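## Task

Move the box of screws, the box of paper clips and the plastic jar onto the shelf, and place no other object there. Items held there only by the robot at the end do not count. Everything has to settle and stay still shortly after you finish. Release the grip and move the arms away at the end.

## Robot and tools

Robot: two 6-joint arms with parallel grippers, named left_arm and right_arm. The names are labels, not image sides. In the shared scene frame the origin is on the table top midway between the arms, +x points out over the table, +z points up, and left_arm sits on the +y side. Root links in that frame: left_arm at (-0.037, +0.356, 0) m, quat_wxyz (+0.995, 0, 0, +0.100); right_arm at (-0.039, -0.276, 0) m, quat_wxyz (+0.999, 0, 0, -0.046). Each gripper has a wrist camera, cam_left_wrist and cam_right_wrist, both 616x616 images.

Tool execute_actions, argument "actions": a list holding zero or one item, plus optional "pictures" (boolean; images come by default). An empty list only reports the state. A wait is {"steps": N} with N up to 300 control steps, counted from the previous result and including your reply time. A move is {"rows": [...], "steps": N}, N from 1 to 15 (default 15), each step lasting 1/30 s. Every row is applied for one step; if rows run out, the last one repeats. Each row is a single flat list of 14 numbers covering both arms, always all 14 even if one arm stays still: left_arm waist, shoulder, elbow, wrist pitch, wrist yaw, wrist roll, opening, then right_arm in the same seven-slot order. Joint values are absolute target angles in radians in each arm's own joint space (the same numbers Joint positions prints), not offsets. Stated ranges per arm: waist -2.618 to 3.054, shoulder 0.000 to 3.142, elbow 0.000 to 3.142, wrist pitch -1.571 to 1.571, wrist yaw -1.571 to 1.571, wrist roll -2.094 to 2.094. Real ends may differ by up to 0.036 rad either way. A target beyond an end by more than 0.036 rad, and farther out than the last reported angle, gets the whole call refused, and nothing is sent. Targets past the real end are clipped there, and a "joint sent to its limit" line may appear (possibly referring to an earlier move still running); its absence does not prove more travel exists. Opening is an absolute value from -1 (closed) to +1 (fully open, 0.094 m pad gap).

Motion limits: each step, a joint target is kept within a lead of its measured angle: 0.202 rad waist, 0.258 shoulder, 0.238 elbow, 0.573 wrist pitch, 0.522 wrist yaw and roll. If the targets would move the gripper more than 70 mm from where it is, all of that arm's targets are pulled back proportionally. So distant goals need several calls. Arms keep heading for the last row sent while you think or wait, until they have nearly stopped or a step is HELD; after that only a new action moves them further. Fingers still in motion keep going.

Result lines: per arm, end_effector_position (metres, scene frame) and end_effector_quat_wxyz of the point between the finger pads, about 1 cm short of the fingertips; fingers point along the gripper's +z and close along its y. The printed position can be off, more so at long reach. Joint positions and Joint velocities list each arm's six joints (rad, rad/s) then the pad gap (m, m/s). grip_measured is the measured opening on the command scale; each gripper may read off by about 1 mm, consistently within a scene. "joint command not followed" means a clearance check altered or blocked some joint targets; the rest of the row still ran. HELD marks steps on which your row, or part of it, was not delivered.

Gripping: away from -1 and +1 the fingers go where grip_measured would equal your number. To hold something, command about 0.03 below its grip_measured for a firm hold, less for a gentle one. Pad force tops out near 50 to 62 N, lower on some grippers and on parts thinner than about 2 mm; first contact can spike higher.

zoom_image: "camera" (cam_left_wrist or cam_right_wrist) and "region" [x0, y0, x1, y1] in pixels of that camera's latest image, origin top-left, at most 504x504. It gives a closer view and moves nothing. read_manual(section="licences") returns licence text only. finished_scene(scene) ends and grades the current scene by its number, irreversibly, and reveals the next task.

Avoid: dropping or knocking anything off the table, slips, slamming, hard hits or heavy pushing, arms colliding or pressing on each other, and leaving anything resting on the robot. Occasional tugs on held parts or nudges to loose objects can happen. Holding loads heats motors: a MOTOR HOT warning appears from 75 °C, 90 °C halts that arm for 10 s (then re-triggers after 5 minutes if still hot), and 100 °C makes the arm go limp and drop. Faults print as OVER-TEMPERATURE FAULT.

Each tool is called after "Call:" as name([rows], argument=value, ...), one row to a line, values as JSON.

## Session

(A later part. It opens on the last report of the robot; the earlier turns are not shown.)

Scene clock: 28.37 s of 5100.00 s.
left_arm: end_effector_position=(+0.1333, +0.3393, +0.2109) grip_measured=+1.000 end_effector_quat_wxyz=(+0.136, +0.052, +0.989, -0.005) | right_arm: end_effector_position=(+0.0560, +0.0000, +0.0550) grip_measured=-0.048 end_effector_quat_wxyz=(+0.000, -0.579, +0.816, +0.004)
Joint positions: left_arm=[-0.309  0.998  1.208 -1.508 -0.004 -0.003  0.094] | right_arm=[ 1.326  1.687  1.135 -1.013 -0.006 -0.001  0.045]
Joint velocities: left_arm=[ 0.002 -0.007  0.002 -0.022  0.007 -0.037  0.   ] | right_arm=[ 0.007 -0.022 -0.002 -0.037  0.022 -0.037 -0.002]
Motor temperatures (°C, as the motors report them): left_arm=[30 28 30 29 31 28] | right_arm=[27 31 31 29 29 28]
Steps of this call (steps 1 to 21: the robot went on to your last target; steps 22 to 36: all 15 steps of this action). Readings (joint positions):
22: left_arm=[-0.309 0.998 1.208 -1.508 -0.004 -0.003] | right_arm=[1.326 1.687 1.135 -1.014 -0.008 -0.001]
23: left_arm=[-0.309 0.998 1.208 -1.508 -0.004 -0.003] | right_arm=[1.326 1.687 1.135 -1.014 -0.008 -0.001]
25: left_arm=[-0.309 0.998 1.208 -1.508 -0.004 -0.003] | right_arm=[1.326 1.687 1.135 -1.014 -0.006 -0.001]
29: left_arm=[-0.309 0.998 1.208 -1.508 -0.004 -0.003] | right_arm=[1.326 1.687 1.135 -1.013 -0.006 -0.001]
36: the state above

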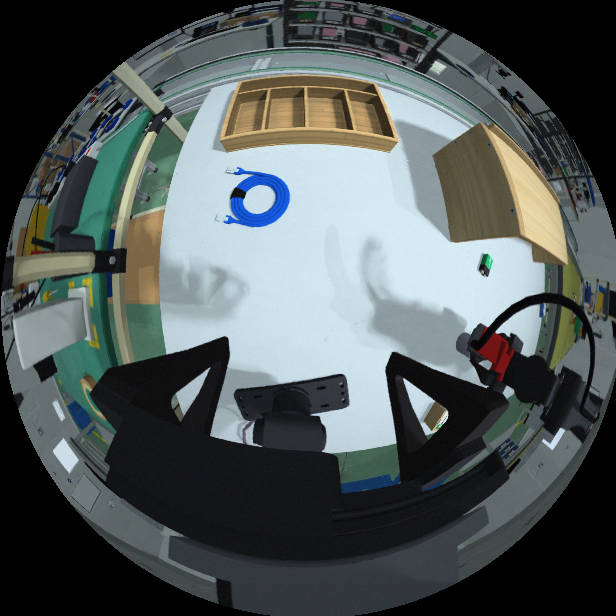

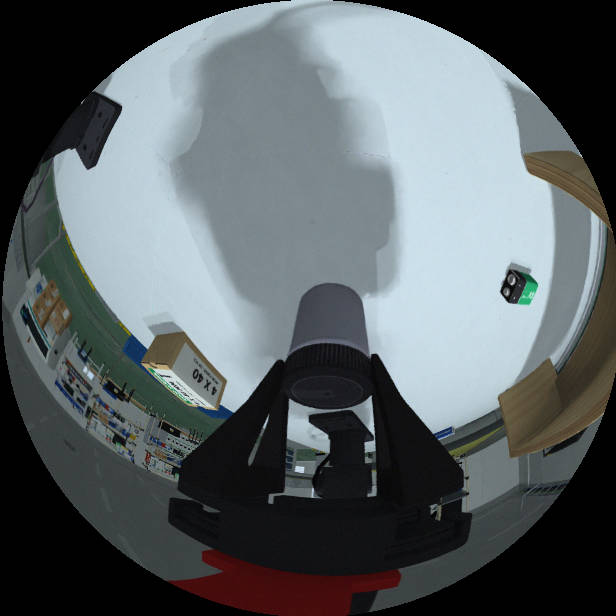

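Call:
execute_actions([
  {"rows":[[-0.9,1.7,1.2,-0.6,0,0,1,1.326,1.65,1.35,-1.25,0,0,-0.1],[-0.9,1.7,1.2,-0.6,0,0,1,1.326,1.65,1.35,-1.25,0,0,-0.1],[-0.9,1.7,1.2,-0.6,0,0,1,1.326,1.65,1.35,-1.25,0,0,-0.1],[-0.9,1.7,1.2,-0.6,0,0,1,1.326,1.65,1.35,-1.25,0,0,-0.1],[-0.9,1.7,1.2,-0.6,0,0,1,1.326,1.65,1.35,-1.25,0,0,-0.1],[-0.9,1.7,1.2,-0.6,0,0,1,1.326,1.6,1.62,-1.55,0,0,-0.1]]},
], pictures=false)

Call:
execute_actions([
  {"steps":15},
])

Scene clock: 30.93 s of 5100.00 s.
left_arm: end_effector_position=(+0.2639, +0.1355, +0.0903) grip_measured=+1.000 end_effector_quat_wxyz=(+0.157, +0.308, +0.937, -0.048) | right_arm: end_effector_position=(+0.0568, +0.0023, +0.2019) grip_measured=-0.048 end_effector_quat_wxyz=(+0.043, -0.578, +0.814, +0.034)
Joint positions: left_arm=[-0.841  1.671  1.208 -0.777 -0.009 -0.003  0.094] | right_arm=[ 1.326  1.586  1.611 -1.487 -0.006 -0.001  0.045]
Joint velocities: left_arm=[-1.116  1.223 -0.017  1.311  0.095  0.022  0.   ] | right_arm=[-0.002 -0.002 -0.002 -0.623 -0.022 -0.066 -0.001]
Motor temperatures (°C, as the motors report them): left_arm=[30 28 30 29 31 28] | right_arm=[27 31 31 29 29 28]
Steps of this call (steps 1 to 15: the robot went on to your last target; steps 16 to 62: nothing new was sent; steps 63 to 77: all 15 steps of this action). Readings (joint positions):
63: left_arm=[-0.327 1.011 1.208 -1.488 -0.010 -0.003] | right_arm=[1.326 1.692 1.166 -1.056 -0.006 -0.001]
64: left_arm=[-0.362 1.035 1.208 -1.444 -0.010 -0.003] | right_arm=[1.326 1.697 1.211 -1.113 -0.006 -0.001]
66: left_arm=[-0.432 1.116 1.208 -1.341 -0.010 -0.003] | right_arm=[1.326 1.683 1.288 -1.159 -0.006 -0.001]
70: left_arm=[-0.570 1.308 1.208 -1.119 -0.011 -0.003] | right_arm=[1.326 1.659 1.470 -1.329 -0.006 -0.001]
77: the state above

Scene clock: 31.43 s of 5100.00 s.
left_arm: end_effector_position=(+0.2694, +0.1001, +0.0765) grip_measured=+1.000 end_effector_quat_wxyz=(+0.188, +0.331, +0.922, -0.067) | right_arm: end_effector_position=(+0.0525, -0.0099, +0.1978) grip_measured=-0.048 end_effector_quat_wxyz=(+0.015, -0.579, +0.815, +0.015)
Joint positions: left_arm=[-0.902  1.727  1.189 -0.631 -0.005 -0.012  0.094] | right_arm=[ 1.326  1.597  1.611 -1.543 -0.006 -0.001  0.045]
Joint velocities: left_arm=[-0.007 -0.012 -0.007  0.022 -0.037  0.051  0.   ] | right_arm=[-0.022  0.002 -0.002 -0.007 -0.037 -0.051 -0.001]
Motor temperatures (°C, as the motors report them): left_arm=[30 28 30 29 31 28] | right_arm=[27 31 31 29 29 28]
Steps of this call (steps 1 to 15: the robot went on to your last target). Readings (joint positions):
1: left_arm=[-0.874 1.706 1.205 -0.739 -0.005 -0.003] | right_arm=[1.326 1.589 1.611 -1.502 -0.006 -0.001]
2: left_arm=[-0.897 1.726 1.200 -0.711 0.000 -0.003] | right_arm=[1.326 1.592 1.611 -1.513 -0.006 -0.001]
4: left_arm=[-0.907 1.733 1.189 -0.694 -0.002 -0.013] | right_arm=[1.326 1.596 1.611 -1.526 -0.006 -0.001]
8: left_arm=[-0.903 1.730 1.189 -0.664 -0.005 -0.013] | right_arm=[1.326 1.597 1.611 -1.538 -0.006 -0.001]
15: the state above

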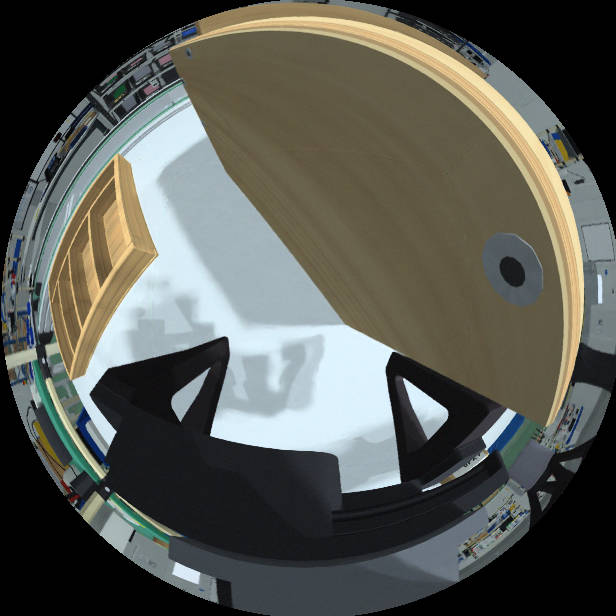

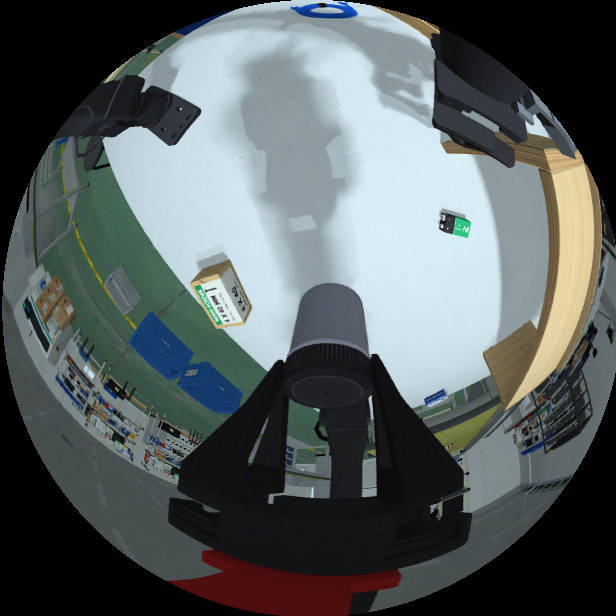

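Call:
execute_actions([
  {"rows":[[-0.3,1.0,1.2,-1.5,0,0,1,1.326,1.9,1.8,-1.45,0,0,-0.1],[-0.3,1.0,1.2,-1.5,0,0,1,1.326,1.9,1.8,-1.45,0,0,-0.1],[-0.3,1.0,1.2,-1.5,0,0,1,1.326,1.9,1.8,-1.45,0,0,-0.1],[-0.3,1.0,1.2,-1.5,0,0,1,1.326,1.9,1.8,-1.45,0,0,-0.1],[-0.3,1.0,1.2,-1.5,0,0,1,1.326,1.9,1.8,-1.45,0,0,-0.1],[-0.3,1.0,1.2,-1.5,0,0,1,1.326,1.9,1.8,-1.45,0,0,-0.1],[-0.3,1.0,1.2,-1.5,0,0,1,1.326,2.08,1.678,-1.16,0,0,-0.1]]},
], pictures=false)

Call:
execute_actions([
  {"steps":15},
], pictures=false)

Scene clock: 34.97 s of 5100.00 s.
left_arm: end_effector_position=(+0.1857, +0.3264, +0.1993) grip_measured=+1.000 end_effector_quat_wxyz=(+0.168, +0.064, +0.984, -0.011) | right_arm: end_effector_position=(+0.0867, +0.0849, +0.0557) grip_measured=-0.048 end_effector_quat_wxyz=(-0.032, -0.578, +0.815, -0.022)
Joint positions: left_arm=[-0.341  1.109  1.186 -1.31  -0.004 -0.01   0.094] | right_arm=[ 1.326  2.099  1.687 -1.236 -0.002 -0.001  0.045]
Joint velocities: left_arm=[ 0.886 -1.702 -0.002 -1.165 -0.125  0.007  0.   ] | right_arm=[ 0.012 -0.081 -0.007  0.403  0.022  0.037  0.   ]
Motor temperatures (°C, as the motors report them): left_arm=[30 29 31 29 31 28] | right_arm=[27 31 31 29 29 28]
Steps of this call (steps 1 to 30: the robot went on to your last target; steps 31 to 90: nothing new was sent; then 0.03 s passed at rest; steps 91 to 105: all 15 steps of this action). Readings (joint positions):
91: left_arm=[-0.892 1.716 1.189 -0.649 0.002 -0.010] | right_arm=[1.326 1.628 1.645 -1.566 -0.006 -0.001]
92: left_arm=[-0.872 1.693 1.187 -0.708 0.006 -0.010] | right_arm=[1.326 1.678 1.698 -1.574 -0.006 -0.001]
94: left_arm=[-0.808 1.627 1.186 -0.823 0.008 -0.010] | right_arm=[1.326 1.790 1.769 -1.525 -0.006 -0.001]
98: left_arm=[-0.651 1.468 1.186 -1.031 0.004 -0.010] | right_arm=[1.326 1.955 1.757 -1.402 -0.006 -0.001]
105: the state above

Scene clock: 35.47 s of 5100.00 s.
left_arm: end_effector_position=(+0.1345, +0.3396, +0.2067) grip_measured=+1.000 end_effector_quat_wxyz=(+0.138, +0.048, +0.989, -0.006) | right_arm: end_effector_position=(+0.0919, +0.0995, +0.0565) grip_measured=-0.048 end_effector_quat_wxyz=(-0.006, -0.579, +0.816, -0.003)
Joint positions: left_arm=[-0.307  0.992  1.186 -1.489 -0.004 -0.01   0.094] | right_arm=[ 1.326  2.096  1.687 -1.175 -0.002 -0.001  0.045]
Joint velocities: left_arm=[-0.007  0.002 -0.002 -0.022  0.051 -0.051  0.   ] | right_arm=[-0.007 -0.007 -0.007 -0.051  0.007  0.007 -0.001]
Motor temperatures (°C, as the motors report them): left_arm=[30 29 31 29 31 28] | right_arm=[27 31 31 29 29 28]
Steps of this call (steps 1 to 15: the robot went on to your last target). Readings (joint positions):
1: left_arm=[-0.318 1.056 1.186 -1.347 -0.007 -0.010] | right_arm=[1.326 2.097 1.687 -1.222 -0.002 -0.001]
2: left_arm=[-0.309 1.016 1.186 -1.382 -0.008 -0.010] | right_arm=[1.326 2.096 1.687 -1.210 -0.002 -0.001]
4: left_arm=[-0.307 0.982 1.186 -1.436 -0.007 -0.010] | right_arm=[1.326 2.096 1.687 -1.194 -0.002 -0.001]
8: left_arm=[-0.307 0.990 1.186 -1.475 -0.005 -0.010] | right_arm=[1.326 2.096 1.687 -1.180 -0.002 -0.001]
15: the state above

Call:
execute_actions([
  {"rows":[[-0.3,1.0,1.2,-1.5,0,0,1,1.326,2.08,1.678,-1.16,0,0,1],[-0.3,1.0,1.2,-1.5,0,0,1,1.326,2.08,1.678,-1.16,0,0,1],[-0.3,1.0,1.2,-1.5,0,0,1,1.326,2.08,1.678,-1.16,0,0,1],[-0.3,1.0,1.2,-1.5,0,0,1,1.326,2.08,1.678,-1.16,0,0,1],[-0.3,1.0,1.2,-1.5,0,0,1,1.326,1.81,1.14,-0.45,0,0,1],[-0.3,1.0,1.2,-1.5,0,0,1,1.326,1.81,1.14,-0.45,0,0,1],[-0.3,1.0,1.2,-1.5,0,0,1,1.326,1.81,1.14,-0.45,0,0,1],[-0.3,1.0,1.2,-1.5,0,0,1,1.326,1.81,1.14,-0.45,0,0,1],[-0.3,1.0,1.2,-1.5,0,0,1,1.326,1.81,1.14,-0.45,0,0,1],[-0.3,1.0,1.2,-1.5,0,0,1,1.326,1.56,0.6,0.27,0,0,1]]},
], pictures=false)

Call:
execute_actions([
  {"steps":25},
])

Scene clock: 38.47 s of 5100.00 s.
left_arm: end_effector_position=(+0.1338, +0.3397, +0.2065) grip_measured=+1.000 end_effector_quat_wxyz=(+0.136, +0.048, +0.990, -0.006) | right_arm: end_effector_position=(+0.0959, +0.1110, +0.0872) grip_measured=+1.000 end_effector_quat_wxyz=(+0.312, -0.535, +0.753, +0.222)
Joint positions: left_arm=[-0.307  0.992  1.186 -1.492 -0.004 -0.01   0.094] | right_arm=[ 1.326  1.541  0.808 -0.053 -0.002 -0.001  0.094]
Joint velocities: left_arm=[-0.017  0.012  0.002 -0.051  0.066  0.022  0.   ] | right_arm=[-0.007 -0.227 -1.966  2.747 -0.007 -0.11   0.   ]
Motor temperatures (°C, as the motors report them): left_arm=[30 29 31 29 31 28] | right_arm=[27 32 31 29 29 28]
Steps of this call (steps 1 to 15: the robot went on to your last target; steps 16 to 75: nothing new was sent; steps 76 to 90: all 15 steps of this action). Readings (joint positions):
76: left_arm=[-0.307 0.992 1.186 -1.492 -0.004 -0.010] | right_arm=[1.326 2.096 1.687 -1.174 -0.002 -0.001]
77: left_arm=[-0.307 0.992 1.186 -1.492 -0.004 -0.010] | right_arm=[1.326 2.096 1.687 -1.174 -0.002 -0.001]
79: left_arm=[-0.307 0.992 1.186 -1.492 -0.004 -0.010] | right_arm=[1.326 2.096 1.687 -1.174 -0.002 -0.001]
83: left_arm=[-0.307 0.992 1.186 -1.492 -0.004 -0.010] | right_arm=[1.326 1.865 1.360 -0.769 -0.002 -0.001]
90: the state above

Scene clock: 39.30 s of 5100.00 s.
left_arm: end_effector_position=(+0.1338, +0.3397, +0.2065) grip_measured=+1.000 end_effector_quat_wxyz=(+0.136, +0.048, +0.990, -0.006) | right_arm: end_effector_position=(+0.0902, +0.0948, +0.0479) grip_measured=+1.000 end_effector_quat_wxyz=(+0.335, -0.528, +0.743, +0.239)
Joint positions: left_arm=[-0.307  0.992  1.186 -1.492 -0.004 -0.01   0.094] | right_arm=[ 1.326  1.572  0.59   0.26  -0.002 -0.001  0.094]
Joint velocities: left_arm=[ 0.002 -0.002  0.007 -0.007  0.081 -0.022  0.   ] | right_arm=[ 0.012 -0.012 -0.002 -0.051 -0.051 -0.007  0.   ]
Motor temperatures (°C, as the motors report them): left_arm=[30 29 31 29 31 28] | right_arm=[27 32 31 30 29 28]
Steps of this call (steps 1 to 25: the robot went on to your last target). Readings (joint positions):
1: left_arm=[-0.307 0.992 1.186 -1.492 -0.004 -0.010] | right_arm=[1.326 1.539 0.743 0.028 -0.002 -0.001]
2: left_arm=[-0.307 0.992 1.186 -1.492 -0.004 -0.010] | right_arm=[1.326 1.543 0.688 0.077 -0.002 -0.001]
4: left_arm=[-0.307 0.992 1.186 -1.492 -0.004 -0.010] | right_arm=[1.326 1.560 0.616 0.118 -0.002 -0.001]
8: left_arm=[-0.307 0.992 1.186 -1.492 -0.004 -0.010] | right_arm=[1.326 1.572 0.590 0.168 -0.002 -0.001]
25: the state above

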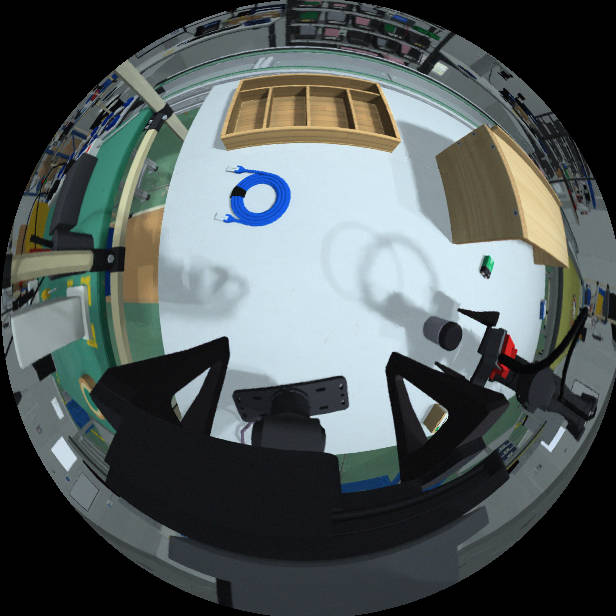

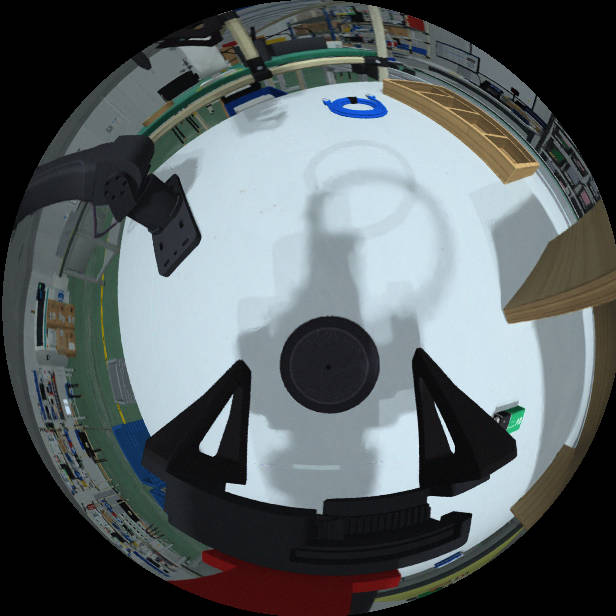

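Call:
execute_actions([
  {"rows":[[-0.3,1.0,1.2,-1.5,0,0,1,1.326,1.71,0.77,0.254,0,0,1]]},
])

Scene clock: 40.43 s of 5100.00 s.
left_arm: end_effector_position=(+0.1338, +0.3397, +0.2065) grip_measured=+1.000 end_effector_quat_wxyz=(+0.136, +0.048, +0.990, -0.006) | right_arm: end_effector_position=(+0.1044, +0.1353, +0.0532) grip_measured=+1.000 end_effector_quat_wxyz=(+0.343, -0.525, +0.740, +0.244)
Joint positions: left_arm=[-0.307  0.992  1.186 -1.492 -0.004 -0.01   0.094] | right_arm=[ 1.326  1.709  0.748  0.259 -0.002 -0.001  0.094]
Joint velocities: left_arm=[-0.002  0.017  0.002  0.007 -0.022  0.081  0.   ] | right_arm=[-0.007  0.002  0.007 -0.051 -0.051  0.081  0.   ]
Motor temperatures (°C, as the motors report them): left_arm=[30 29 31 29 31 28] | right_arm=[27 32 31 30 29 28]
Steps of this call (steps 1 to 19: the robot went on to your last target; steps 20 to 34: all 15 steps of this action). Readings (joint positions):
20: left_arm=[-0.307 0.992 1.186 -1.492 -0.004 -0.010] | right_arm=[1.326 1.592 0.614 0.246 -0.002 -0.001]
21: left_arm=[-0.307 0.992 1.186 -1.492 -0.004 -0.010] | right_arm=[1.326 1.633 0.658 0.240 -0.002 -0.001]
23: left_arm=[-0.307 0.992 1.186 -1.492 -0.004 -0.010] | right_arm=[1.326 1.696 0.728 0.250 -0.002 -0.001]
27: left_arm=[-0.307 0.992 1.186 -1.492 -0.004 -0.010] | right_arm=[1.326 1.709 0.748 0.260 -0.002 -0.001]
34: the state above

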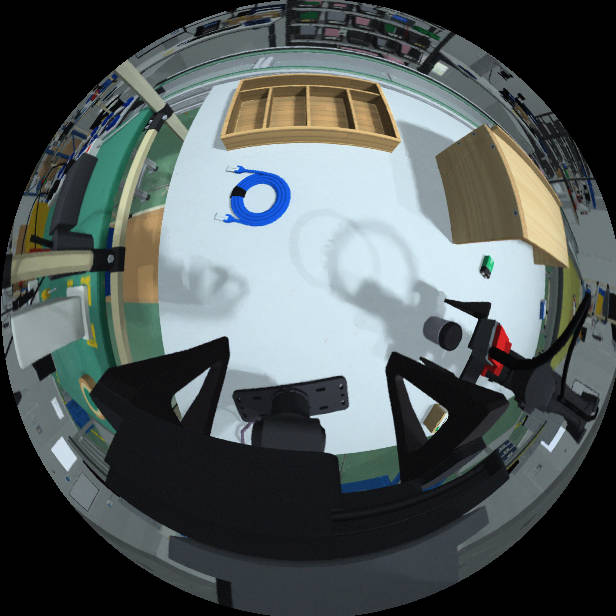

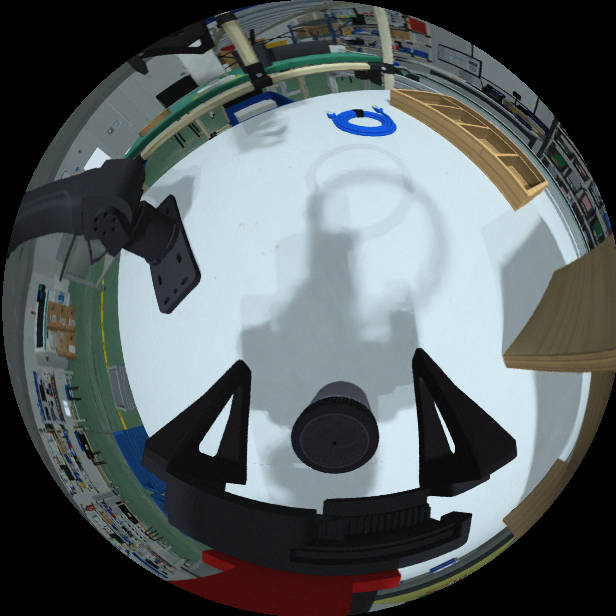

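Now between the fingers.

Call:
execute_actions([
  {"rows":[[-0.3,1.0,1.2,-1.5,0,0,1,1.326,1.71,0.77,0.254,0,0,-0.1]]},
])

Scene clock: 41.17 s of 5100.00 s.
left_arm: end_effector_position=(+0.1337, +0.3397, +0.2065) grip_measured=+1.000 end_effector_quat_wxyz=(+0.136, +0.048, +0.990, -0.006) | right_arm: end_effector_position=(+0.1045, +0.1353, +0.0532) grip_measured=-0.089 end_effector_quat_wxyz=(+0.343, -0.525, +0.740, +0.244)
Joint positions: left_arm=[-0.307  0.992  1.186 -1.492 -0.004 -0.01   0.094] | right_arm=[ 1.326  1.709  0.748  0.259 -0.002 -0.001  0.043]
Joint velocities: left_arm=[ 0.002 -0.017 -0.017 -0.022 -0.007 -0.051  0.   ] | right_arm=[ 0.002 -0.002 -0.002 -0.022  0.051  0.007  0.   ]
Motor temperatures (°C, as the motors report them): left_arm=[30 29 31 29 31 28] | right_arm=[27 32 31 30 29 28]
Steps of this call (steps 1 to 7: the robot went on to your last target; steps 8 to 22: all 15 steps of this action). Readings (joint positions):
8: left_arm=[-0.307 0.992 1.186 -1.492 -0.004 -0.010] | right_arm=[1.326 1.709 0.748 0.259 -0.002 -0.001]
9: left_arm=[-0.307 0.992 1.186 -1.492 -0.004 -0.010] | right_arm=[1.326 1.709 0.748 0.259 -0.002 -0.001]
11: left_arm=[-0.307 0.992 1.186 -1.492 -0.004 -0.010] | right_arm=[1.326 1.709 0.748 0.259 -0.002 -0.001]
15: left_arm=[-0.307 0.992 1.186 -1.492 -0.004 -0.010] | right_arm=[1.326 1.709 0.748 0.259 -0.002 -0.001]
22: the state above

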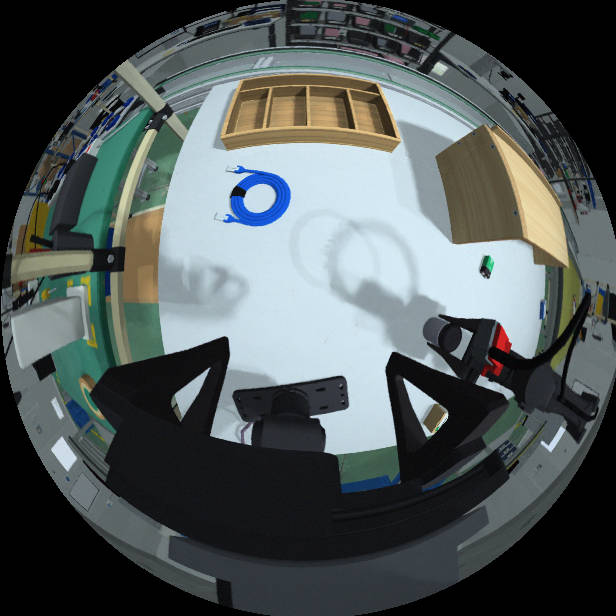

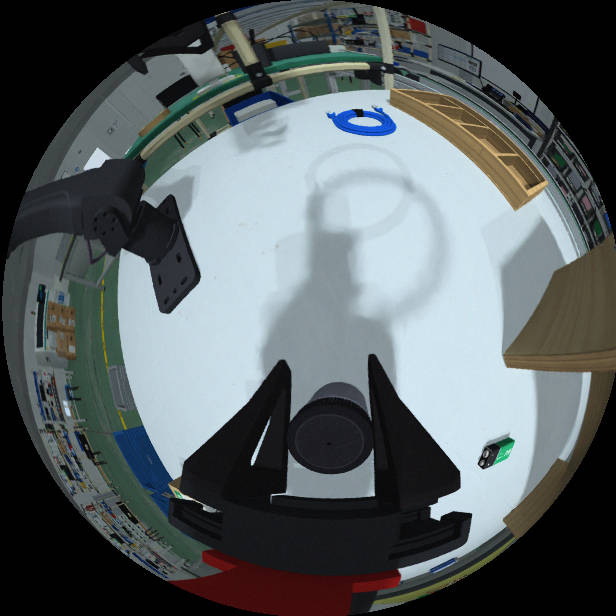

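Call:
execute_actions([
  {"rows":[[-0.3,1.0,1.2,-1.5,0,0,1,1.326,1.71,0.77,0.254,0,0,-0.17],[-0.3,1.0,1.2,-1.5,0,0,1,1.326,1.71,0.77,0.254,0,0,-0.17],[-0.3,1.0,1.2,-1.5,0,0,1,1.326,1.71,0.77,0.254,0,0,-0.17],[-0.3,1.0,1.2,-1.5,0,0,1,1.326,1.71,0.77,0.254,0,0,-0.17],[-0.3,1.0,1.2,-1.5,0,0,1,1.326,1.5,0.95,-0.15,0,0,-0.17],[-0.3,1.0,1.2,-1.5,0,0,1,1.326,1.5,0.95,-0.15,0,0,-0.17],[-0.3,1.0,1.2,-1.5,0,0,1,1.326,1.5,0.95,-0.15,0,0,-0.17],[-0.3,1.0,1.2,-1.5,0,0,1,1.326,1.3,1.2,-0.6,0,0,-0.17],[-0.3,1.0,1.2,-1.5,0,0,1,1.326,1.3,1.2,-0.6,0,0,-0.17],[-0.3,1.0,1.2,-1.5,0,0,1,1.326,1.3,1.2,-0.6,0,0,-0.17],[-0.3,1.0,1.2,-1.5,0,0,1,1.326,1.09,1.44,-1.035,0,0,-0.17]]},
], pictures=false)

Call:
execute_actions([
  {"rows":[[-0.3,1.0,1.2,-1.5,0,0,1,0.9,1.09,1.44,-1.035,0,0,-0.17],[-0.3,1.0,1.2,-1.5,0,0,1,0.9,1.09,1.44,-1.035,0,0,-0.17],[-0.3,1.0,1.2,-1.5,0,0,1,0.9,1.09,1.44,-1.035,0,0,-0.17],[-0.3,1.0,1.2,-1.5,0,0,1,0.9,1.09,1.44,-1.035,0,0,-0.17],[-0.3,1.0,1.2,-1.5,0,0,1,0.5,1.09,1.44,-1.035,0,0,-0.17],[-0.3,1.0,1.2,-1.5,0,0,1,0.5,1.09,1.44,-1.035,0,0,-0.17],[-0.3,1.0,1.2,-1.5,0,0,1,0.5,1.09,1.44,-1.035,0,0,-0.17],[-0.3,1.0,1.2,-1.5,0,0,1,0.3,1.09,1.44,-1.035,0,0,-0.17]]},
])

Scene clock: 44.10 s of 5100.00 s.
left_arm: end_effector_position=(+0.1337, +0.3397, +0.2065) grip_measured=+1.000 end_effector_quat_wxyz=(+0.136, +0.048, +0.990, -0.006) | right_arm: end_effector_position=(+0.0927, +0.1016, +0.2685) grip_measured=-0.126 end_effector_quat_wxyz=(+0.389, -0.508, +0.716, +0.277)
Joint positions: left_arm=[-0.307  0.992  1.186 -1.492 -0.004 -0.01   0.094] | right_arm=[ 1.326  1.268  1.159 -0.465 -0.002 -0.     0.041]
Joint velocities: left_arm=[-0.002 -0.002 -0.007  0.037  0.066 -0.037  0.   ] | right_arm=[-0.012 -1.179  1.263 -1.766  0.037  0.007 -0.001]
Motor temperatures (°C, as the motors report them): left_arm=[30 29 31 29 31 28] | right_arm=[27 32 31 30 29 28]
Steps of this call (steps 1 to 15: the robot went on to your last target; steps 16 to 73: nothing new was sent; steps 74 to 88: all 15 steps of this action). Readings (joint positions):
74: left_arm=[-0.307 0.992 1.186 -1.492 -0.004 -0.010] | right_arm=[1.326 1.709 0.748 0.259 -0.002 -0.001]
75: left_arm=[-0.307 0.992 1.186 -1.492 -0.004 -0.010] | right_arm=[1.326 1.709 0.748 0.259 -0.002 -0.001]
77: left_arm=[-0.307 0.992 1.186 -1.492 -0.004 -0.010] | right_arm=[1.326 1.709 0.748 0.259 -0.002 -0.001]
81: left_arm=[-0.307 0.992 1.186 -1.492 -0.004 -0.010] | right_arm=[1.326 1.584 0.864 -0.022 -0.002 -0.000]
88: the state above

Scene clock: 44.60 s of 5100.00 s.
left_arm: end_effector_position=(+0.1337, +0.3397, +0.2065) grip_measured=+1.000 end_effector_quat_wxyz=(+0.136, +0.048, +0.990, -0.006) | right_arm: end_effector_position=(+0.2582, -0.1960, +0.3373) grip_measured=-0.126 end_effector_quat_wxyz=(+0.434, -0.117, +0.891, +0.055)
Joint positions: left_arm=[-0.307  0.992  1.186 -1.492 -0.004 -0.01   0.094] | right_arm=[ 0.357  1.099  1.432 -0.998  0.006 -0.     0.041]
Joint velocities: left_arm=[ 0.012  0.007 -0.012  0.066 -0.022 -0.022  0.   ] | right_arm=[-1.424  0.032 -0.002 -0.286  0.168 -0.022 -0.001]
Motor temperatures (°C, as the motors report them): left_arm=[30 29 31 29 31 28] | right_arm=[27 32 31 30 29 28]
Steps of this call (steps 1 to 15: all 15 steps of this action). Readings (joint positions):
1: left_arm=[-0.307 0.992 1.186 -1.492 -0.004 -0.010] | right_arm=[1.311 1.230 1.204 -0.525 -0.013 -0.000]
2: left_arm=[-0.307 0.992 1.186 -1.492 -0.004 -0.010] | right_arm=[1.278 1.198 1.251 -0.582 -0.019 -0.000]
4: left_arm=[-0.307 0.992 1.186 -1.492 -0.004 -0.010] | right_arm=[1.174 1.147 1.342 -0.689 -0.021 -0.000]
8: left_arm=[-0.307 0.992 1.186 -1.492 -0.004 -0.010] | right_arm=[0.874 1.083 1.431 -0.851 -0.010 -0.000]
15: the state above

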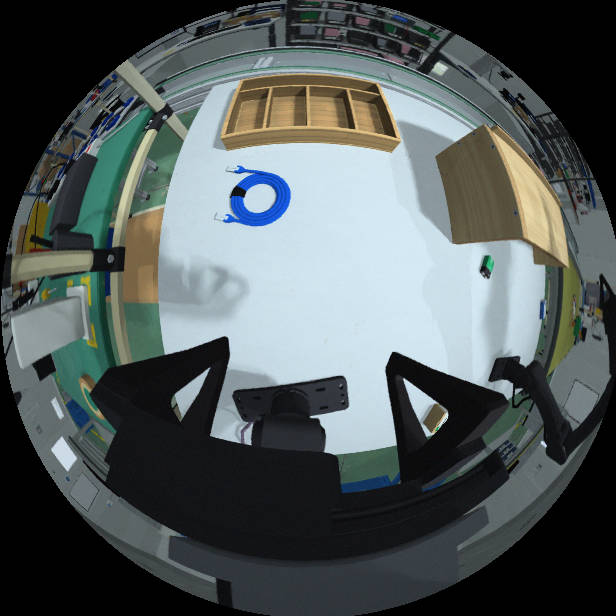

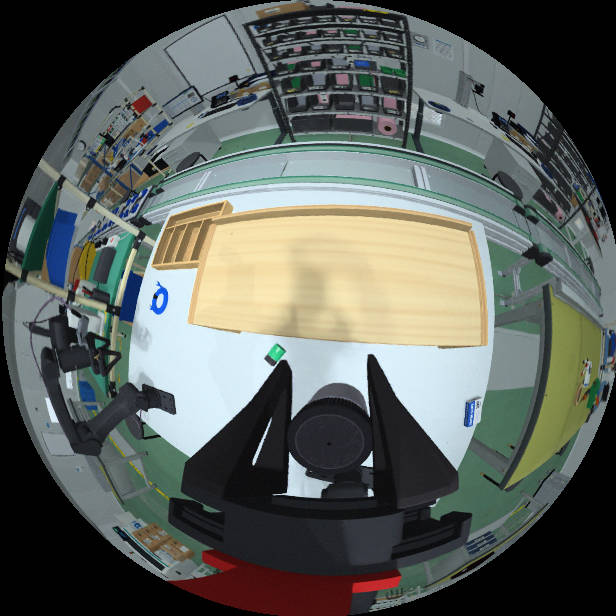

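Call:
execute_actions([
  {"rows":[[-0.3,1.0,1.2,-1.5,0,0,1,0.3,1.37,1.65,-0.97,0,0,-0.17],[-0.3,1.0,1.2,-1.5,0,0,1,0.3,1.37,1.65,-0.97,0,0,-0.17],[-0.3,1.0,1.2,-1.5,0,0,1,0.3,1.37,1.65,-0.97,0,0,-0.17],[-0.3,1.0,1.2,-1.5,0,0,1,0.3,1.37,1.65,-0.97,0,0,-0.17],[-0.3,1.0,1.2,-1.5,0,0,1,0.3,1.37,1.65,-0.97,0,0,-0.17],[-0.3,1.0,1.2,-1.5,0,0,1,0.3,1.655,1.875,-0.9,0,0,-0.17]]},
], pictures=false)

Call:
execute_actions([
  {"steps":12},
])

Scene clock: 46.73 s of 5100.00 s.
left_arm: end_effector_position=(+0.1337, +0.3397, +0.2065) grip_measured=+1.000 end_effector_quat_wxyz=(+0.136, +0.048, +0.990, -0.006) | right_arm: end_effector_position=(+0.4166, -0.1804, +0.2964) grip_measured=-0.126 end_effector_quat_wxyz=(+0.380, -0.095, +0.919, +0.035)
Joint positions: left_arm=[-0.307  0.992  1.186 -1.492 -0.004 -0.01   0.094] | right_arm=[ 0.303  1.704  1.838 -0.921  0.011 -0.     0.041]
Joint velocities: left_arm=[-0.007 -0.002  0.017 -0.037  0.051 -0.022  0.   ] | right_arm=[-0.002 -0.115 -0.002 -0.081 -0.037  0.051  0.   ]
Motor temperatures (°C, as the motors report them): left_arm=[30 29 31 29 31 28] | right_arm=[27 32 31 31 29 28]
Steps of this call (steps 1 to 30: the robot went on to your last target; steps 31 to 49: nothing new was sent; steps 50 to 64: all 15 steps of this action). Readings (joint positions):
50: left_arm=[-0.307 0.992 1.186 -1.492 -0.004 -0.010] | right_arm=[0.303 1.133 1.471 -1.069 0.012 -0.000]
51: left_arm=[-0.307 0.992 1.186 -1.492 -0.004 -0.010] | right_arm=[0.303 1.190 1.537 -1.083 0.012 -0.000]
53: left_arm=[-0.307 0.992 1.186 -1.492 -0.004 -0.010] | right_arm=[0.303 1.302 1.619 -1.016 0.012 -0.000]
57: left_arm=[-0.307 0.992 1.186 -1.492 -0.004 -0.010] | right_arm=[0.303 1.542 1.790 -0.978 0.012 -0.000]
64: the state above

Scene clock: 47.13 s of 5100.00 s.
left_arm: end_effector_position=(+0.1337, +0.3397, +0.2065) grip_measured=+1.000 end_effector_quat_wxyz=(+0.136, +0.048, +0.990, -0.006) | right_arm: end_effector_position=(+0.4107, -0.1816, +0.3116) grip_measured=-0.126 end_effector_quat_wxyz=(+0.396, -0.094, +0.913, +0.037)
Joint positions: left_arm=[-0.307  0.992  1.186 -1.492 -0.004 -0.01   0.094] | right_arm=[ 0.303  1.67   1.838 -0.92   0.011 -0.     0.041]
Joint velocities: left_arm=[ 0.002 -0.007 -0.012 -0.066 -0.066 -0.051  0.   ] | right_arm=[ 0.002  0.007  0.002 -0.037 -0.11  -0.066  0.   ]
Motor temperatures (°C, as the motors report them): left_arm=[30 29 31 29 31 28] | right_arm=[27 32 31 31 29 28]
Steps of this call (steps 1 to 12: the robot went on to your last target). Readings (joint positions):
1: left_arm=[-0.307 0.992 1.186 -1.492 -0.004 -0.010] | right_arm=[0.303 1.699 1.838 -0.921 0.011 -0.000]
2: left_arm=[-0.307 0.992 1.186 -1.492 -0.004 -0.010] | right_arm=[0.303 1.692 1.838 -0.921 0.011 -0.000]
4: left_arm=[-0.307 0.992 1.186 -1.492 -0.004 -0.010] | right_arm=[0.303 1.680 1.838 -0.920 0.011 -0.000]
8: left_arm=[-0.307 0.992 1.186 -1.492 -0.004 -0.010] | right_arm=[0.303 1.670 1.838 -0.920 0.011 -0.000]
12: the state above

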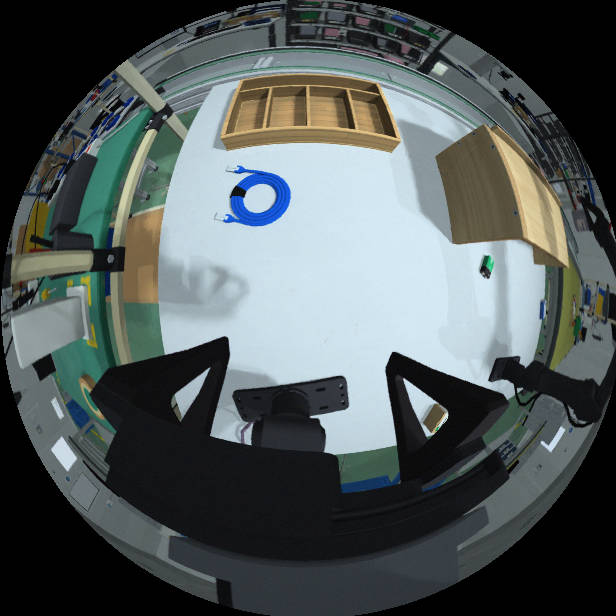

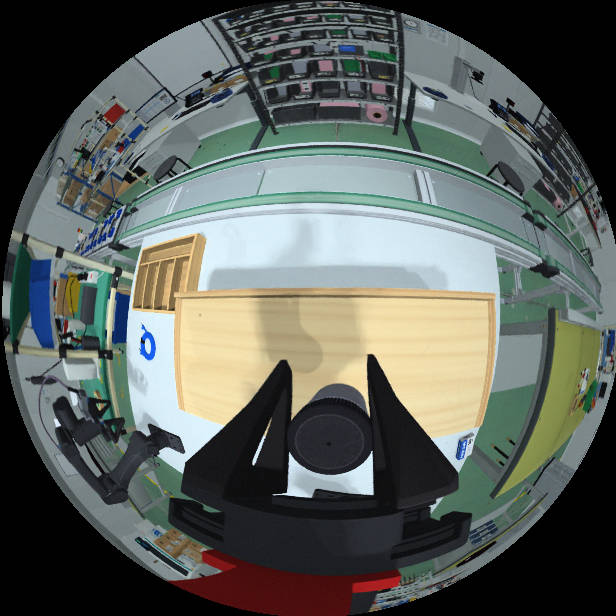

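Call:
execute_actions([
  {"rows":[[-0.3,1.0,1.2,-1.5,0,0,1,0.3,1.63,1.72,-0.8,0,0,-0.17],[-0.3,1.0,1.2,-1.5,0,0,1,0.3,1.63,1.72,-0.8,0,0,-0.17],[-0.3,1.0,1.2,-1.5,0,0,1,0.3,1.63,1.72,-0.8,0,0,-0.17],[-0.3,1.0,1.2,-1.5,0,0,1,0.3,1.63,1.72,-0.8,0,0,-0.17],[-0.3,1.0,1.2,-1.5,0,0,1,0.3,1.58,1.53,-0.64,0,0,-0.17]]},
])

Scene clock: 48.40 s of 5100.00 s.
left_arm: end_effector_position=(+0.1337, +0.3397, +0.2065) grip_measured=+1.000 end_effector_quat_wxyz=(+0.136, +0.048, +0.990, -0.006) | right_arm: end_effector_position=(+0.4070, -0.1825, +0.2535) grip_measured=-0.126 end_effector_quat_wxyz=(+0.392, -0.094, +0.915, +0.036)
Joint positions: left_arm=[-0.307  0.992  1.186 -1.492 -0.004 -0.01   0.094] | right_arm=[ 0.302  1.597  1.527 -0.692  0.01  -0.     0.041]
Joint velocities: left_arm=[-0.002 -0.007 -0.007 -0.022  0.022 -0.066  0.   ] | right_arm=[-0.017 -0.042 -0.002  0.271 -0.051  0.007  0.001]
Motor temperatures (°C, as the motors report them): left_arm=[30 29 31 29 31 28] | right_arm=[27 32 32 31 29 28]
Steps of this call (steps 1 to 23: the robot went on to your last target; steps 24 to 38: all 15 steps of this action). Readings (joint positions):
24: left_arm=[-0.307 0.992 1.186 -1.492 -0.004 -0.010] | right_arm=[0.303 1.667 1.809 -0.925 0.011 -0.000]
25: left_arm=[-0.307 0.992 1.186 -1.492 -0.004 -0.010] | right_arm=[0.303 1.663 1.767 -0.924 0.011 -0.000]
27: left_arm=[-0.307 0.992 1.186 -1.492 -0.004 -0.010] | right_arm=[0.303 1.676 1.699 -0.948 0.011 -0.000]
31: left_arm=[-0.307 0.992 1.186 -1.492 -0.004 -0.010] | right_arm=[0.302 1.631 1.538 -0.823 0.011 -0.000]
38: the state above

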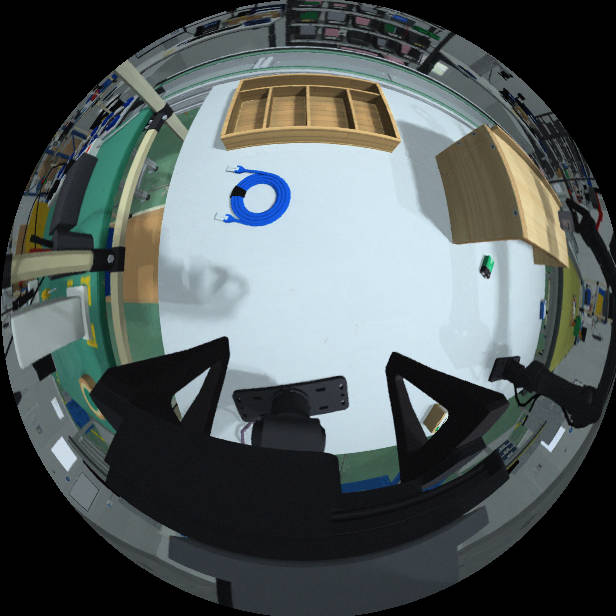

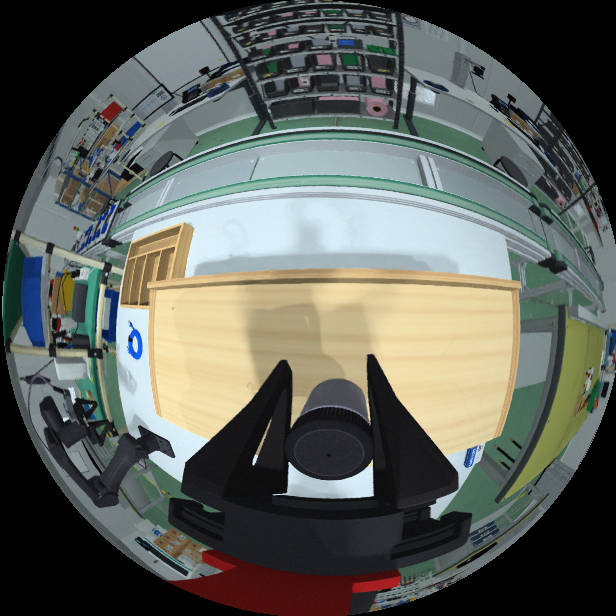

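Call:
execute_actions([
  {"rows":[[-0.3,1.0,1.2,-1.5,0,0,1,0.3,1.58,1.48,-0.59,0,0,-0.17],[-0.3,1.0,1.2,-1.5,0,0,1,0.3,1.58,1.48,-0.59,0,0,-0.17],[-0.3,1.0,1.2,-1.5,0,0,1,0.3,1.58,1.48,-0.59,0,0,-0.17],[-0.3,1.0,1.2,-1.5,0,0,1,0.3,1.58,1.48,-0.59,0,0,-0.17],[-0.3,1.0,1.2,-1.5,0,0,1,0.3,1.58,1.43,-0.54,0,0,-0.17]]},
])

Scene clock: 49.83 s of 5100.00 s.
left_arm: end_effector_position=(+0.1337, +0.3397, +0.2065) grip_measured=+1.000 end_effector_quat_wxyz=(+0.136, +0.048, +0.990, -0.006) | right_arm: end_effector_position=(+0.4136, -0.1810, +0.2382) grip_measured=-0.126 end_effector_quat_wxyz=(+0.406, -0.093, +0.908, +0.038)
Joint positions: left_arm=[-0.307  0.992  1.186 -1.492 -0.004 -0.01   0.094] | right_arm=[ 0.302  1.592  1.437 -0.574  0.01  -0.     0.041]
Joint velocities: left_arm=[-0.007  0.007  0.017 -0.037 -0.022 -0.051  0.   ] | right_arm=[ 0.012  0.002 -0.007  0.066  0.066 -0.007 -0.001]
Motor temperatures (°C, as the motors report them): left_arm=[30 29 31 29 31 28] | right_arm=[27 32 32 31 29 28]
Steps of this call (steps 1 to 28: the robot went on to your last target; steps 29 to 43: all 15 steps of this action). Readings (joint positions):
29: left_arm=[-0.307 0.992 1.186 -1.492 -0.004 -0.010] | right_arm=[0.302 1.596 1.521 -0.655 0.010 -0.000]
30: left_arm=[-0.307 0.992 1.186 -1.492 -0.004 -0.010] | right_arm=[0.302 1.594 1.513 -0.644 0.010 -0.000]
32: left_arm=[-0.307 0.992 1.186 -1.492 -0.004 -0.010] | right_arm=[0.302 1.594 1.500 -0.632 0.010 -0.000]
36: left_arm=[-0.307 0.992 1.186 -1.492 -0.004 -0.010] | right_arm=[0.302 1.592 1.449 -0.590 0.010 -0.000]
43: the state above

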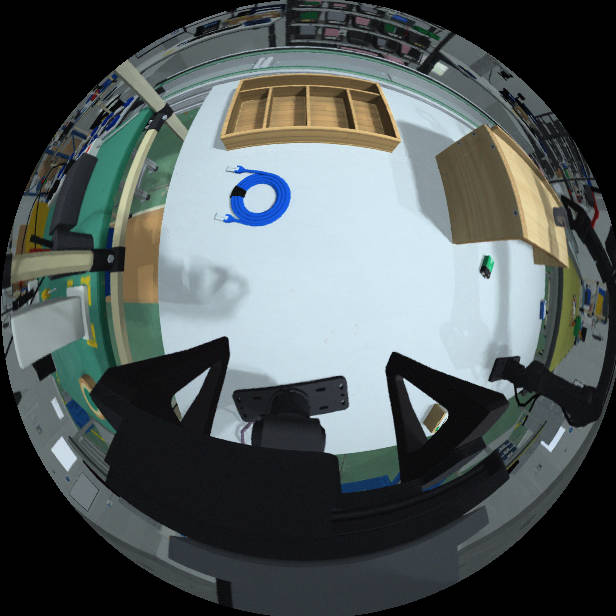

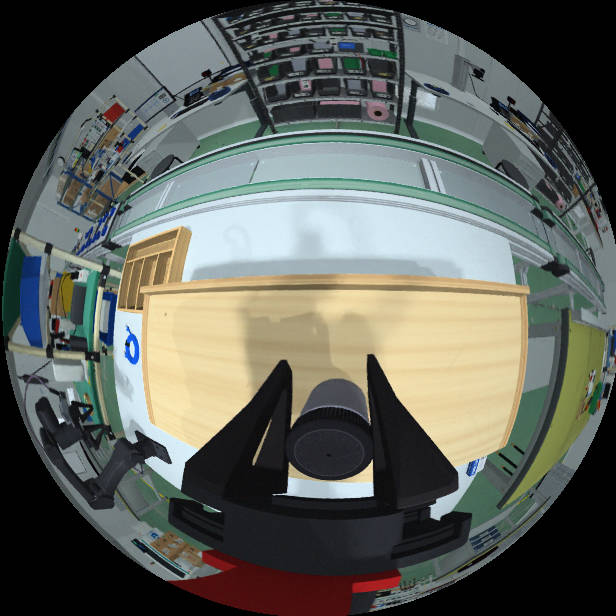

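Continue down.

Call:
execute_actions([
  {"rows":[[-0.3,1.0,1.2,-1.5,0,0,1,0.3,1.58,1.38,-0.49,0,0,-0.17],[-0.3,1.0,1.2,-1.5,0,0,1,0.3,1.58,1.38,-0.49,0,0,-0.17],[-0.3,1.0,1.2,-1.5,0,0,1,0.3,1.58,1.38,-0.49,0,0,-0.17],[-0.3,1.0,1.2,-1.5,0,0,1,0.3,1.58,1.38,-0.49,0,0,-0.17],[-0.3,1.0,1.2,-1.5,0,0,1,0.3,1.58,1.33,-0.44,0,0,-0.17]]},
])

Scene clock: 52.47 s of 5100.00 s.
left_arm: end_effector_position=(+0.1337, +0.3396, +0.2065) grip_measured=+1.000 end_effector_quat_wxyz=(+0.136, +0.048, +0.990, -0.006) | right_arm: end_effector_position=(+0.4212, -0.1794, +0.2302) grip_measured=-0.126 end_effector_quat_wxyz=(+0.431, -0.092, +0.897, +0.041)
Joint positions: left_arm=[-0.307  0.992  1.186 -1.492 -0.004 -0.01   0.094] | right_arm=[ 0.302  1.585  1.357 -0.448  0.01  -0.     0.041]
Joint velocities: left_arm=[-0.002  0.002 -0.012 -0.007 -0.007  0.022  0.   ] | right_arm=[-0.012  0.002 -0.007  0.081  0.007 -0.022 -0.001]
Motor temperatures (°C, as the motors report them): left_arm=[30 28 31 29 31 28] | right_arm=[27 32 32 31 29 28]
Steps of this call (steps 1 to 15: the robot went on to your last target; steps 16 to 64: nothing new was sent; steps 65 to 79: all 15 steps of this action). Readings (joint positions):
65: left_arm=[-0.307 0.992 1.186 -1.492 -0.004 -0.010] | right_arm=[0.302 1.599 1.416 -0.556 0.010 -0.000]
66: left_arm=[-0.307 0.992 1.186 -1.492 -0.004 -0.010] | right_arm=[0.302 1.597 1.410 -0.544 0.010 -0.000]
68: left_arm=[-0.307 0.992 1.186 -1.492 -0.004 -0.010] | right_arm=[0.302 1.597 1.401 -0.528 0.010 -0.000]
72: left_arm=[-0.307 0.992 1.186 -1.492 -0.004 -0.010] | right_arm=[0.302 1.587 1.365 -0.469 0.010 -0.000]
79: the state above

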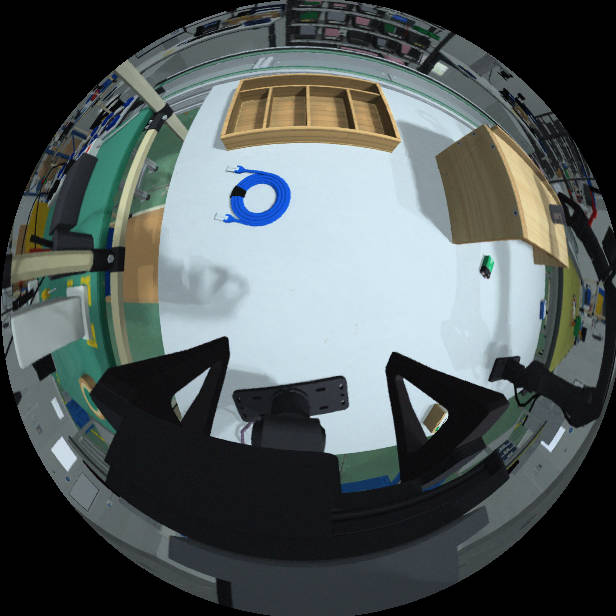

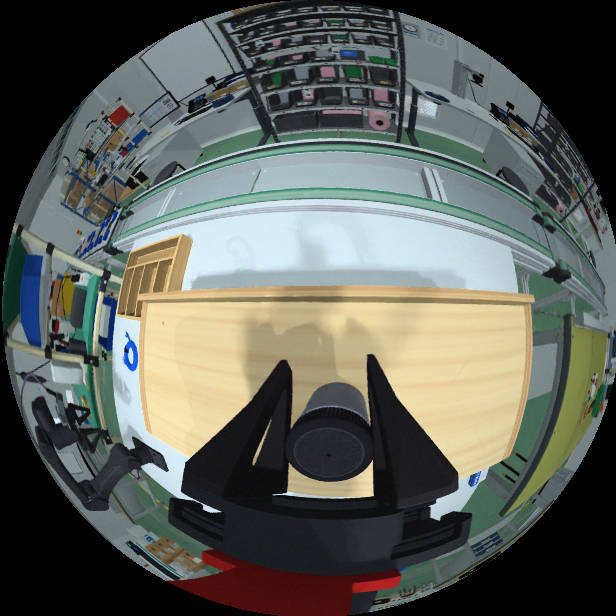

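Call:
execute_actions([
  {"rows":[[-0.3,1.0,1.2,-1.5,0,0,1,0.3,1.58,1.38,-0.49,0,0,1],[-0.3,1.0,1.2,-1.5,0,0,1,0.3,1.58,1.38,-0.49,0,0,1],[-0.3,1.0,1.2,-1.5,0,0,1,0.3,1.58,1.38,-0.49,0,0,1],[-0.3,1.0,1.2,-1.5,0,0,1,0.3,1.58,1.38,-0.49,0,0,1],[-0.3,1.0,1.2,-1.5,0,0,1,0.3,1.58,1.38,-0.49,0,0,1],[-0.3,1.0,1.2,-1.5,0,0,1,0.3,1.58,1.38,-0.49,0,0,1],[-0.3,1.0,1.2,-1.5,0,0,1,0.3,1.35,1.3,-0.6,0,0,1],[-0.3,1.0,1.2,-1.5,0,0,1,0.3,1.35,1.3,-0.6,0,0,1],[-0.3,1.0,1.2,-1.5,0,0,1,0.3,1.35,1.3,-0.6,0,0,1],[-0.3,1.0,1.2,-1.5,0,0,1,0.3,1.09,1.44,-1.0,0,0,1]]},
], pictures=false)

Call:
execute_actions([
  {"rows":[[-0.3,1.0,1.2,-1.5,0,0,1,-0.7,1.09,1.44,-1.3,0,0,1]]},
], pictures=false)

Call:
execute_actions([
  {"steps":20},
])

Scene clock: 54.80 s of 5100.00 s.
left_arm: end_effector_position=(+0.1337, +0.3396, +0.2065) grip_measured=+1.000 end_effector_quat_wxyz=(+0.136, +0.048, +0.990, -0.006) | right_arm: end_effector_position=(+0.3091, -0.2032, +0.3297) grip_measured=+1.000 end_effector_quat_wxyz=(+0.465, -0.090, +0.879, +0.044)
Joint positions: left_arm=[-0.307  0.992  1.186 -1.492 -0.004 -0.01   0.094] | right_arm=[ 0.302  1.187  1.382 -0.793  0.01  -0.     0.094]
Joint velocities: left_arm=[ 0.007 -0.017 -0.002  0.007  0.022  0.022  0.   ] | right_arm=[ 0.007 -1.355  0.564 -1.165  0.022 -0.007  0.   ]
Motor temperatures (°C, as the motors report them): left_arm=[30 28 31 29 31 28] | right_arm=[27 32 32 32 29 28]
Steps of this call (steps 1 to 15: the robot went on to your last target; steps 16 to 55: nothing new was sent; steps 56 to 70: all 15 steps of this action). Readings (joint positions):
56: left_arm=[-0.307 0.992 1.186 -1.492 -0.004 -0.010] | right_arm=[0.302 1.585 1.357 -0.449 0.010 -0.000]
57: left_arm=[-0.307 0.992 1.186 -1.492 -0.004 -0.010] | right_arm=[0.302 1.585 1.357 -0.452 0.010 -0.000]
59: left_arm=[-0.307 0.992 1.186 -1.492 -0.004 -0.010] | right_arm=[0.302 1.585 1.357 -0.464 0.010 -0.000]
63: left_arm=[-0.307 0.992 1.186 -1.492 -0.004 -0.010] | right_arm=[0.302 1.522 1.320 -0.502 0.010 -0.000]
70: the state above

Scene clock: 55.30 s of 5100.00 s.
left_arm: end_effector_position=(+0.1337, +0.3396, +0.2065) grip_measured=+1.000 end_effector_quat_wxyz=(+0.136, +0.048, +0.990, -0.006) | right_arm: end_effector_position=(+0.1482, -0.4585, +0.2960) grip_measured=+1.000 end_effector_quat_wxyz=(+0.297, +0.357, +0.877, -0.125)
Joint positions: left_arm=[-0.307  0.992  1.186 -1.492 -0.004 -0.01   0.094] | right_arm=[-0.677  1.096  1.442 -1.261  0.01  -0.001  0.094]
Joint velocities: left_arm=[ 0.002 -0.002  0.017 -0.037 -0.081  0.037  0.   ] | right_arm=[-0.593  0.002 -0.007 -0.227  0.11   0.095  0.   ]
Motor temperatures (°C, as the motors report them): left_arm=[30 28 31 29 31 28] | right_arm=[27 32 32 32 29 28]
Steps of this call (steps 1 to 15: all 15 steps of this action). Readings (joint positions):
1: left_arm=[-0.307 0.992 1.186 -1.492 -0.004 -0.010] | right_arm=[0.279 1.146 1.402 -0.844 -0.005 -0.002]
2: left_arm=[-0.307 0.992 1.186 -1.492 -0.004 -0.010] | right_arm=[0.229 1.112 1.421 -0.899 -0.010 -0.002]
4: left_arm=[-0.307 0.992 1.186 -1.492 -0.004 -0.010] | right_arm=[0.092 1.071 1.441 -1.006 -0.008 -0.002]
8: left_arm=[-0.307 0.992 1.186 -1.492 -0.004 -0.010] | right_arm=[-0.214 1.080 1.442 -1.173 -0.004 -0.002]
15: the state above

Scene clock: 55.97 s of 5100.00 s.
left_arm: end_effector_position=(+0.1337, +0.3396, +0.2065) grip_measured=+1.000 end_effector_quat_wxyz=(+0.136, +0.048, +0.990, -0.006) | right_arm: end_effector_position=(+0.1413, -0.4575, +0.2918) grip_measured=+1.000 end_effector_quat_wxyz=(+0.283, +0.365, +0.878, -0.123)
Joint positions: left_arm=[-0.307  0.992  1.186 -1.492 -0.004 -0.01   0.094] | right_arm=[-0.693  1.096  1.442 -1.289  0.01  -0.001  0.094]
Joint velocities: left_arm=[-0.007 -0.007 -0.027  0.037  0.022  0.007  0.   ] | right_arm=[ 0.007  0.002 -0.012 -0.095 -0.022  0.081  0.   ]
Motor temperatures (°C, as the motors report them): left_arm=[30 28 31 29 31 28] | right_arm=[27 32 32 32 29 28]
Steps of this call (steps 1 to 20: the robot went on to your last target). Readings (joint positions):
1: left_arm=[-0.307 0.992 1.186 -1.492 -0.004 -0.010] | right_arm=[-0.690 1.096 1.442 -1.267 0.010 -0.001]
2: left_arm=[-0.307 0.992 1.186 -1.492 -0.004 -0.010] | right_arm=[-0.693 1.096 1.442 -1.272 0.010 -0.001]
4: left_arm=[-0.307 0.992 1.186 -1.492 -0.004 -0.010] | right_arm=[-0.693 1.096 1.442 -1.279 0.010 -0.001]
8: left_arm=[-0.307 0.992 1.186 -1.492 -0.004 -0.010] | right_arm=[-0.693 1.096 1.442 -1.285 0.010 -0.001]
20: the state above

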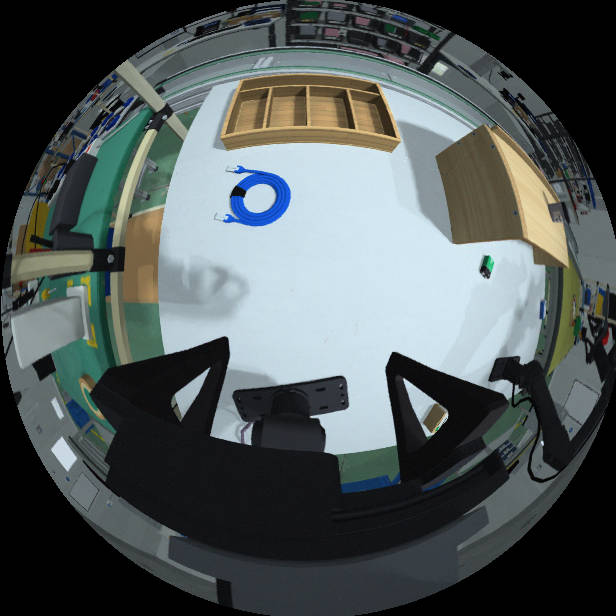

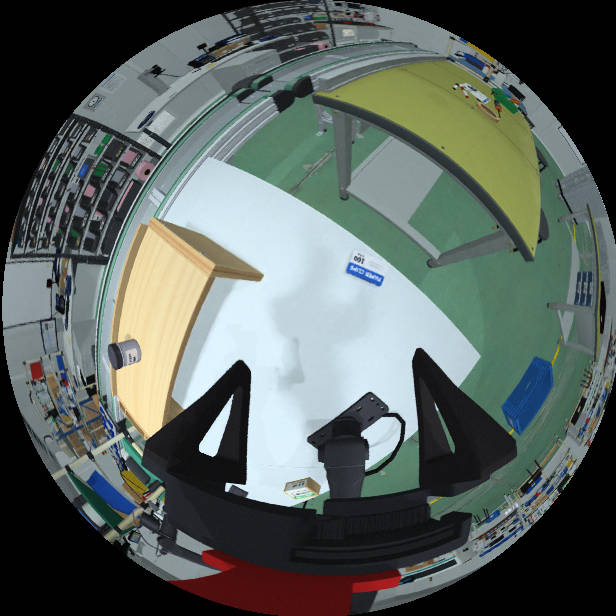

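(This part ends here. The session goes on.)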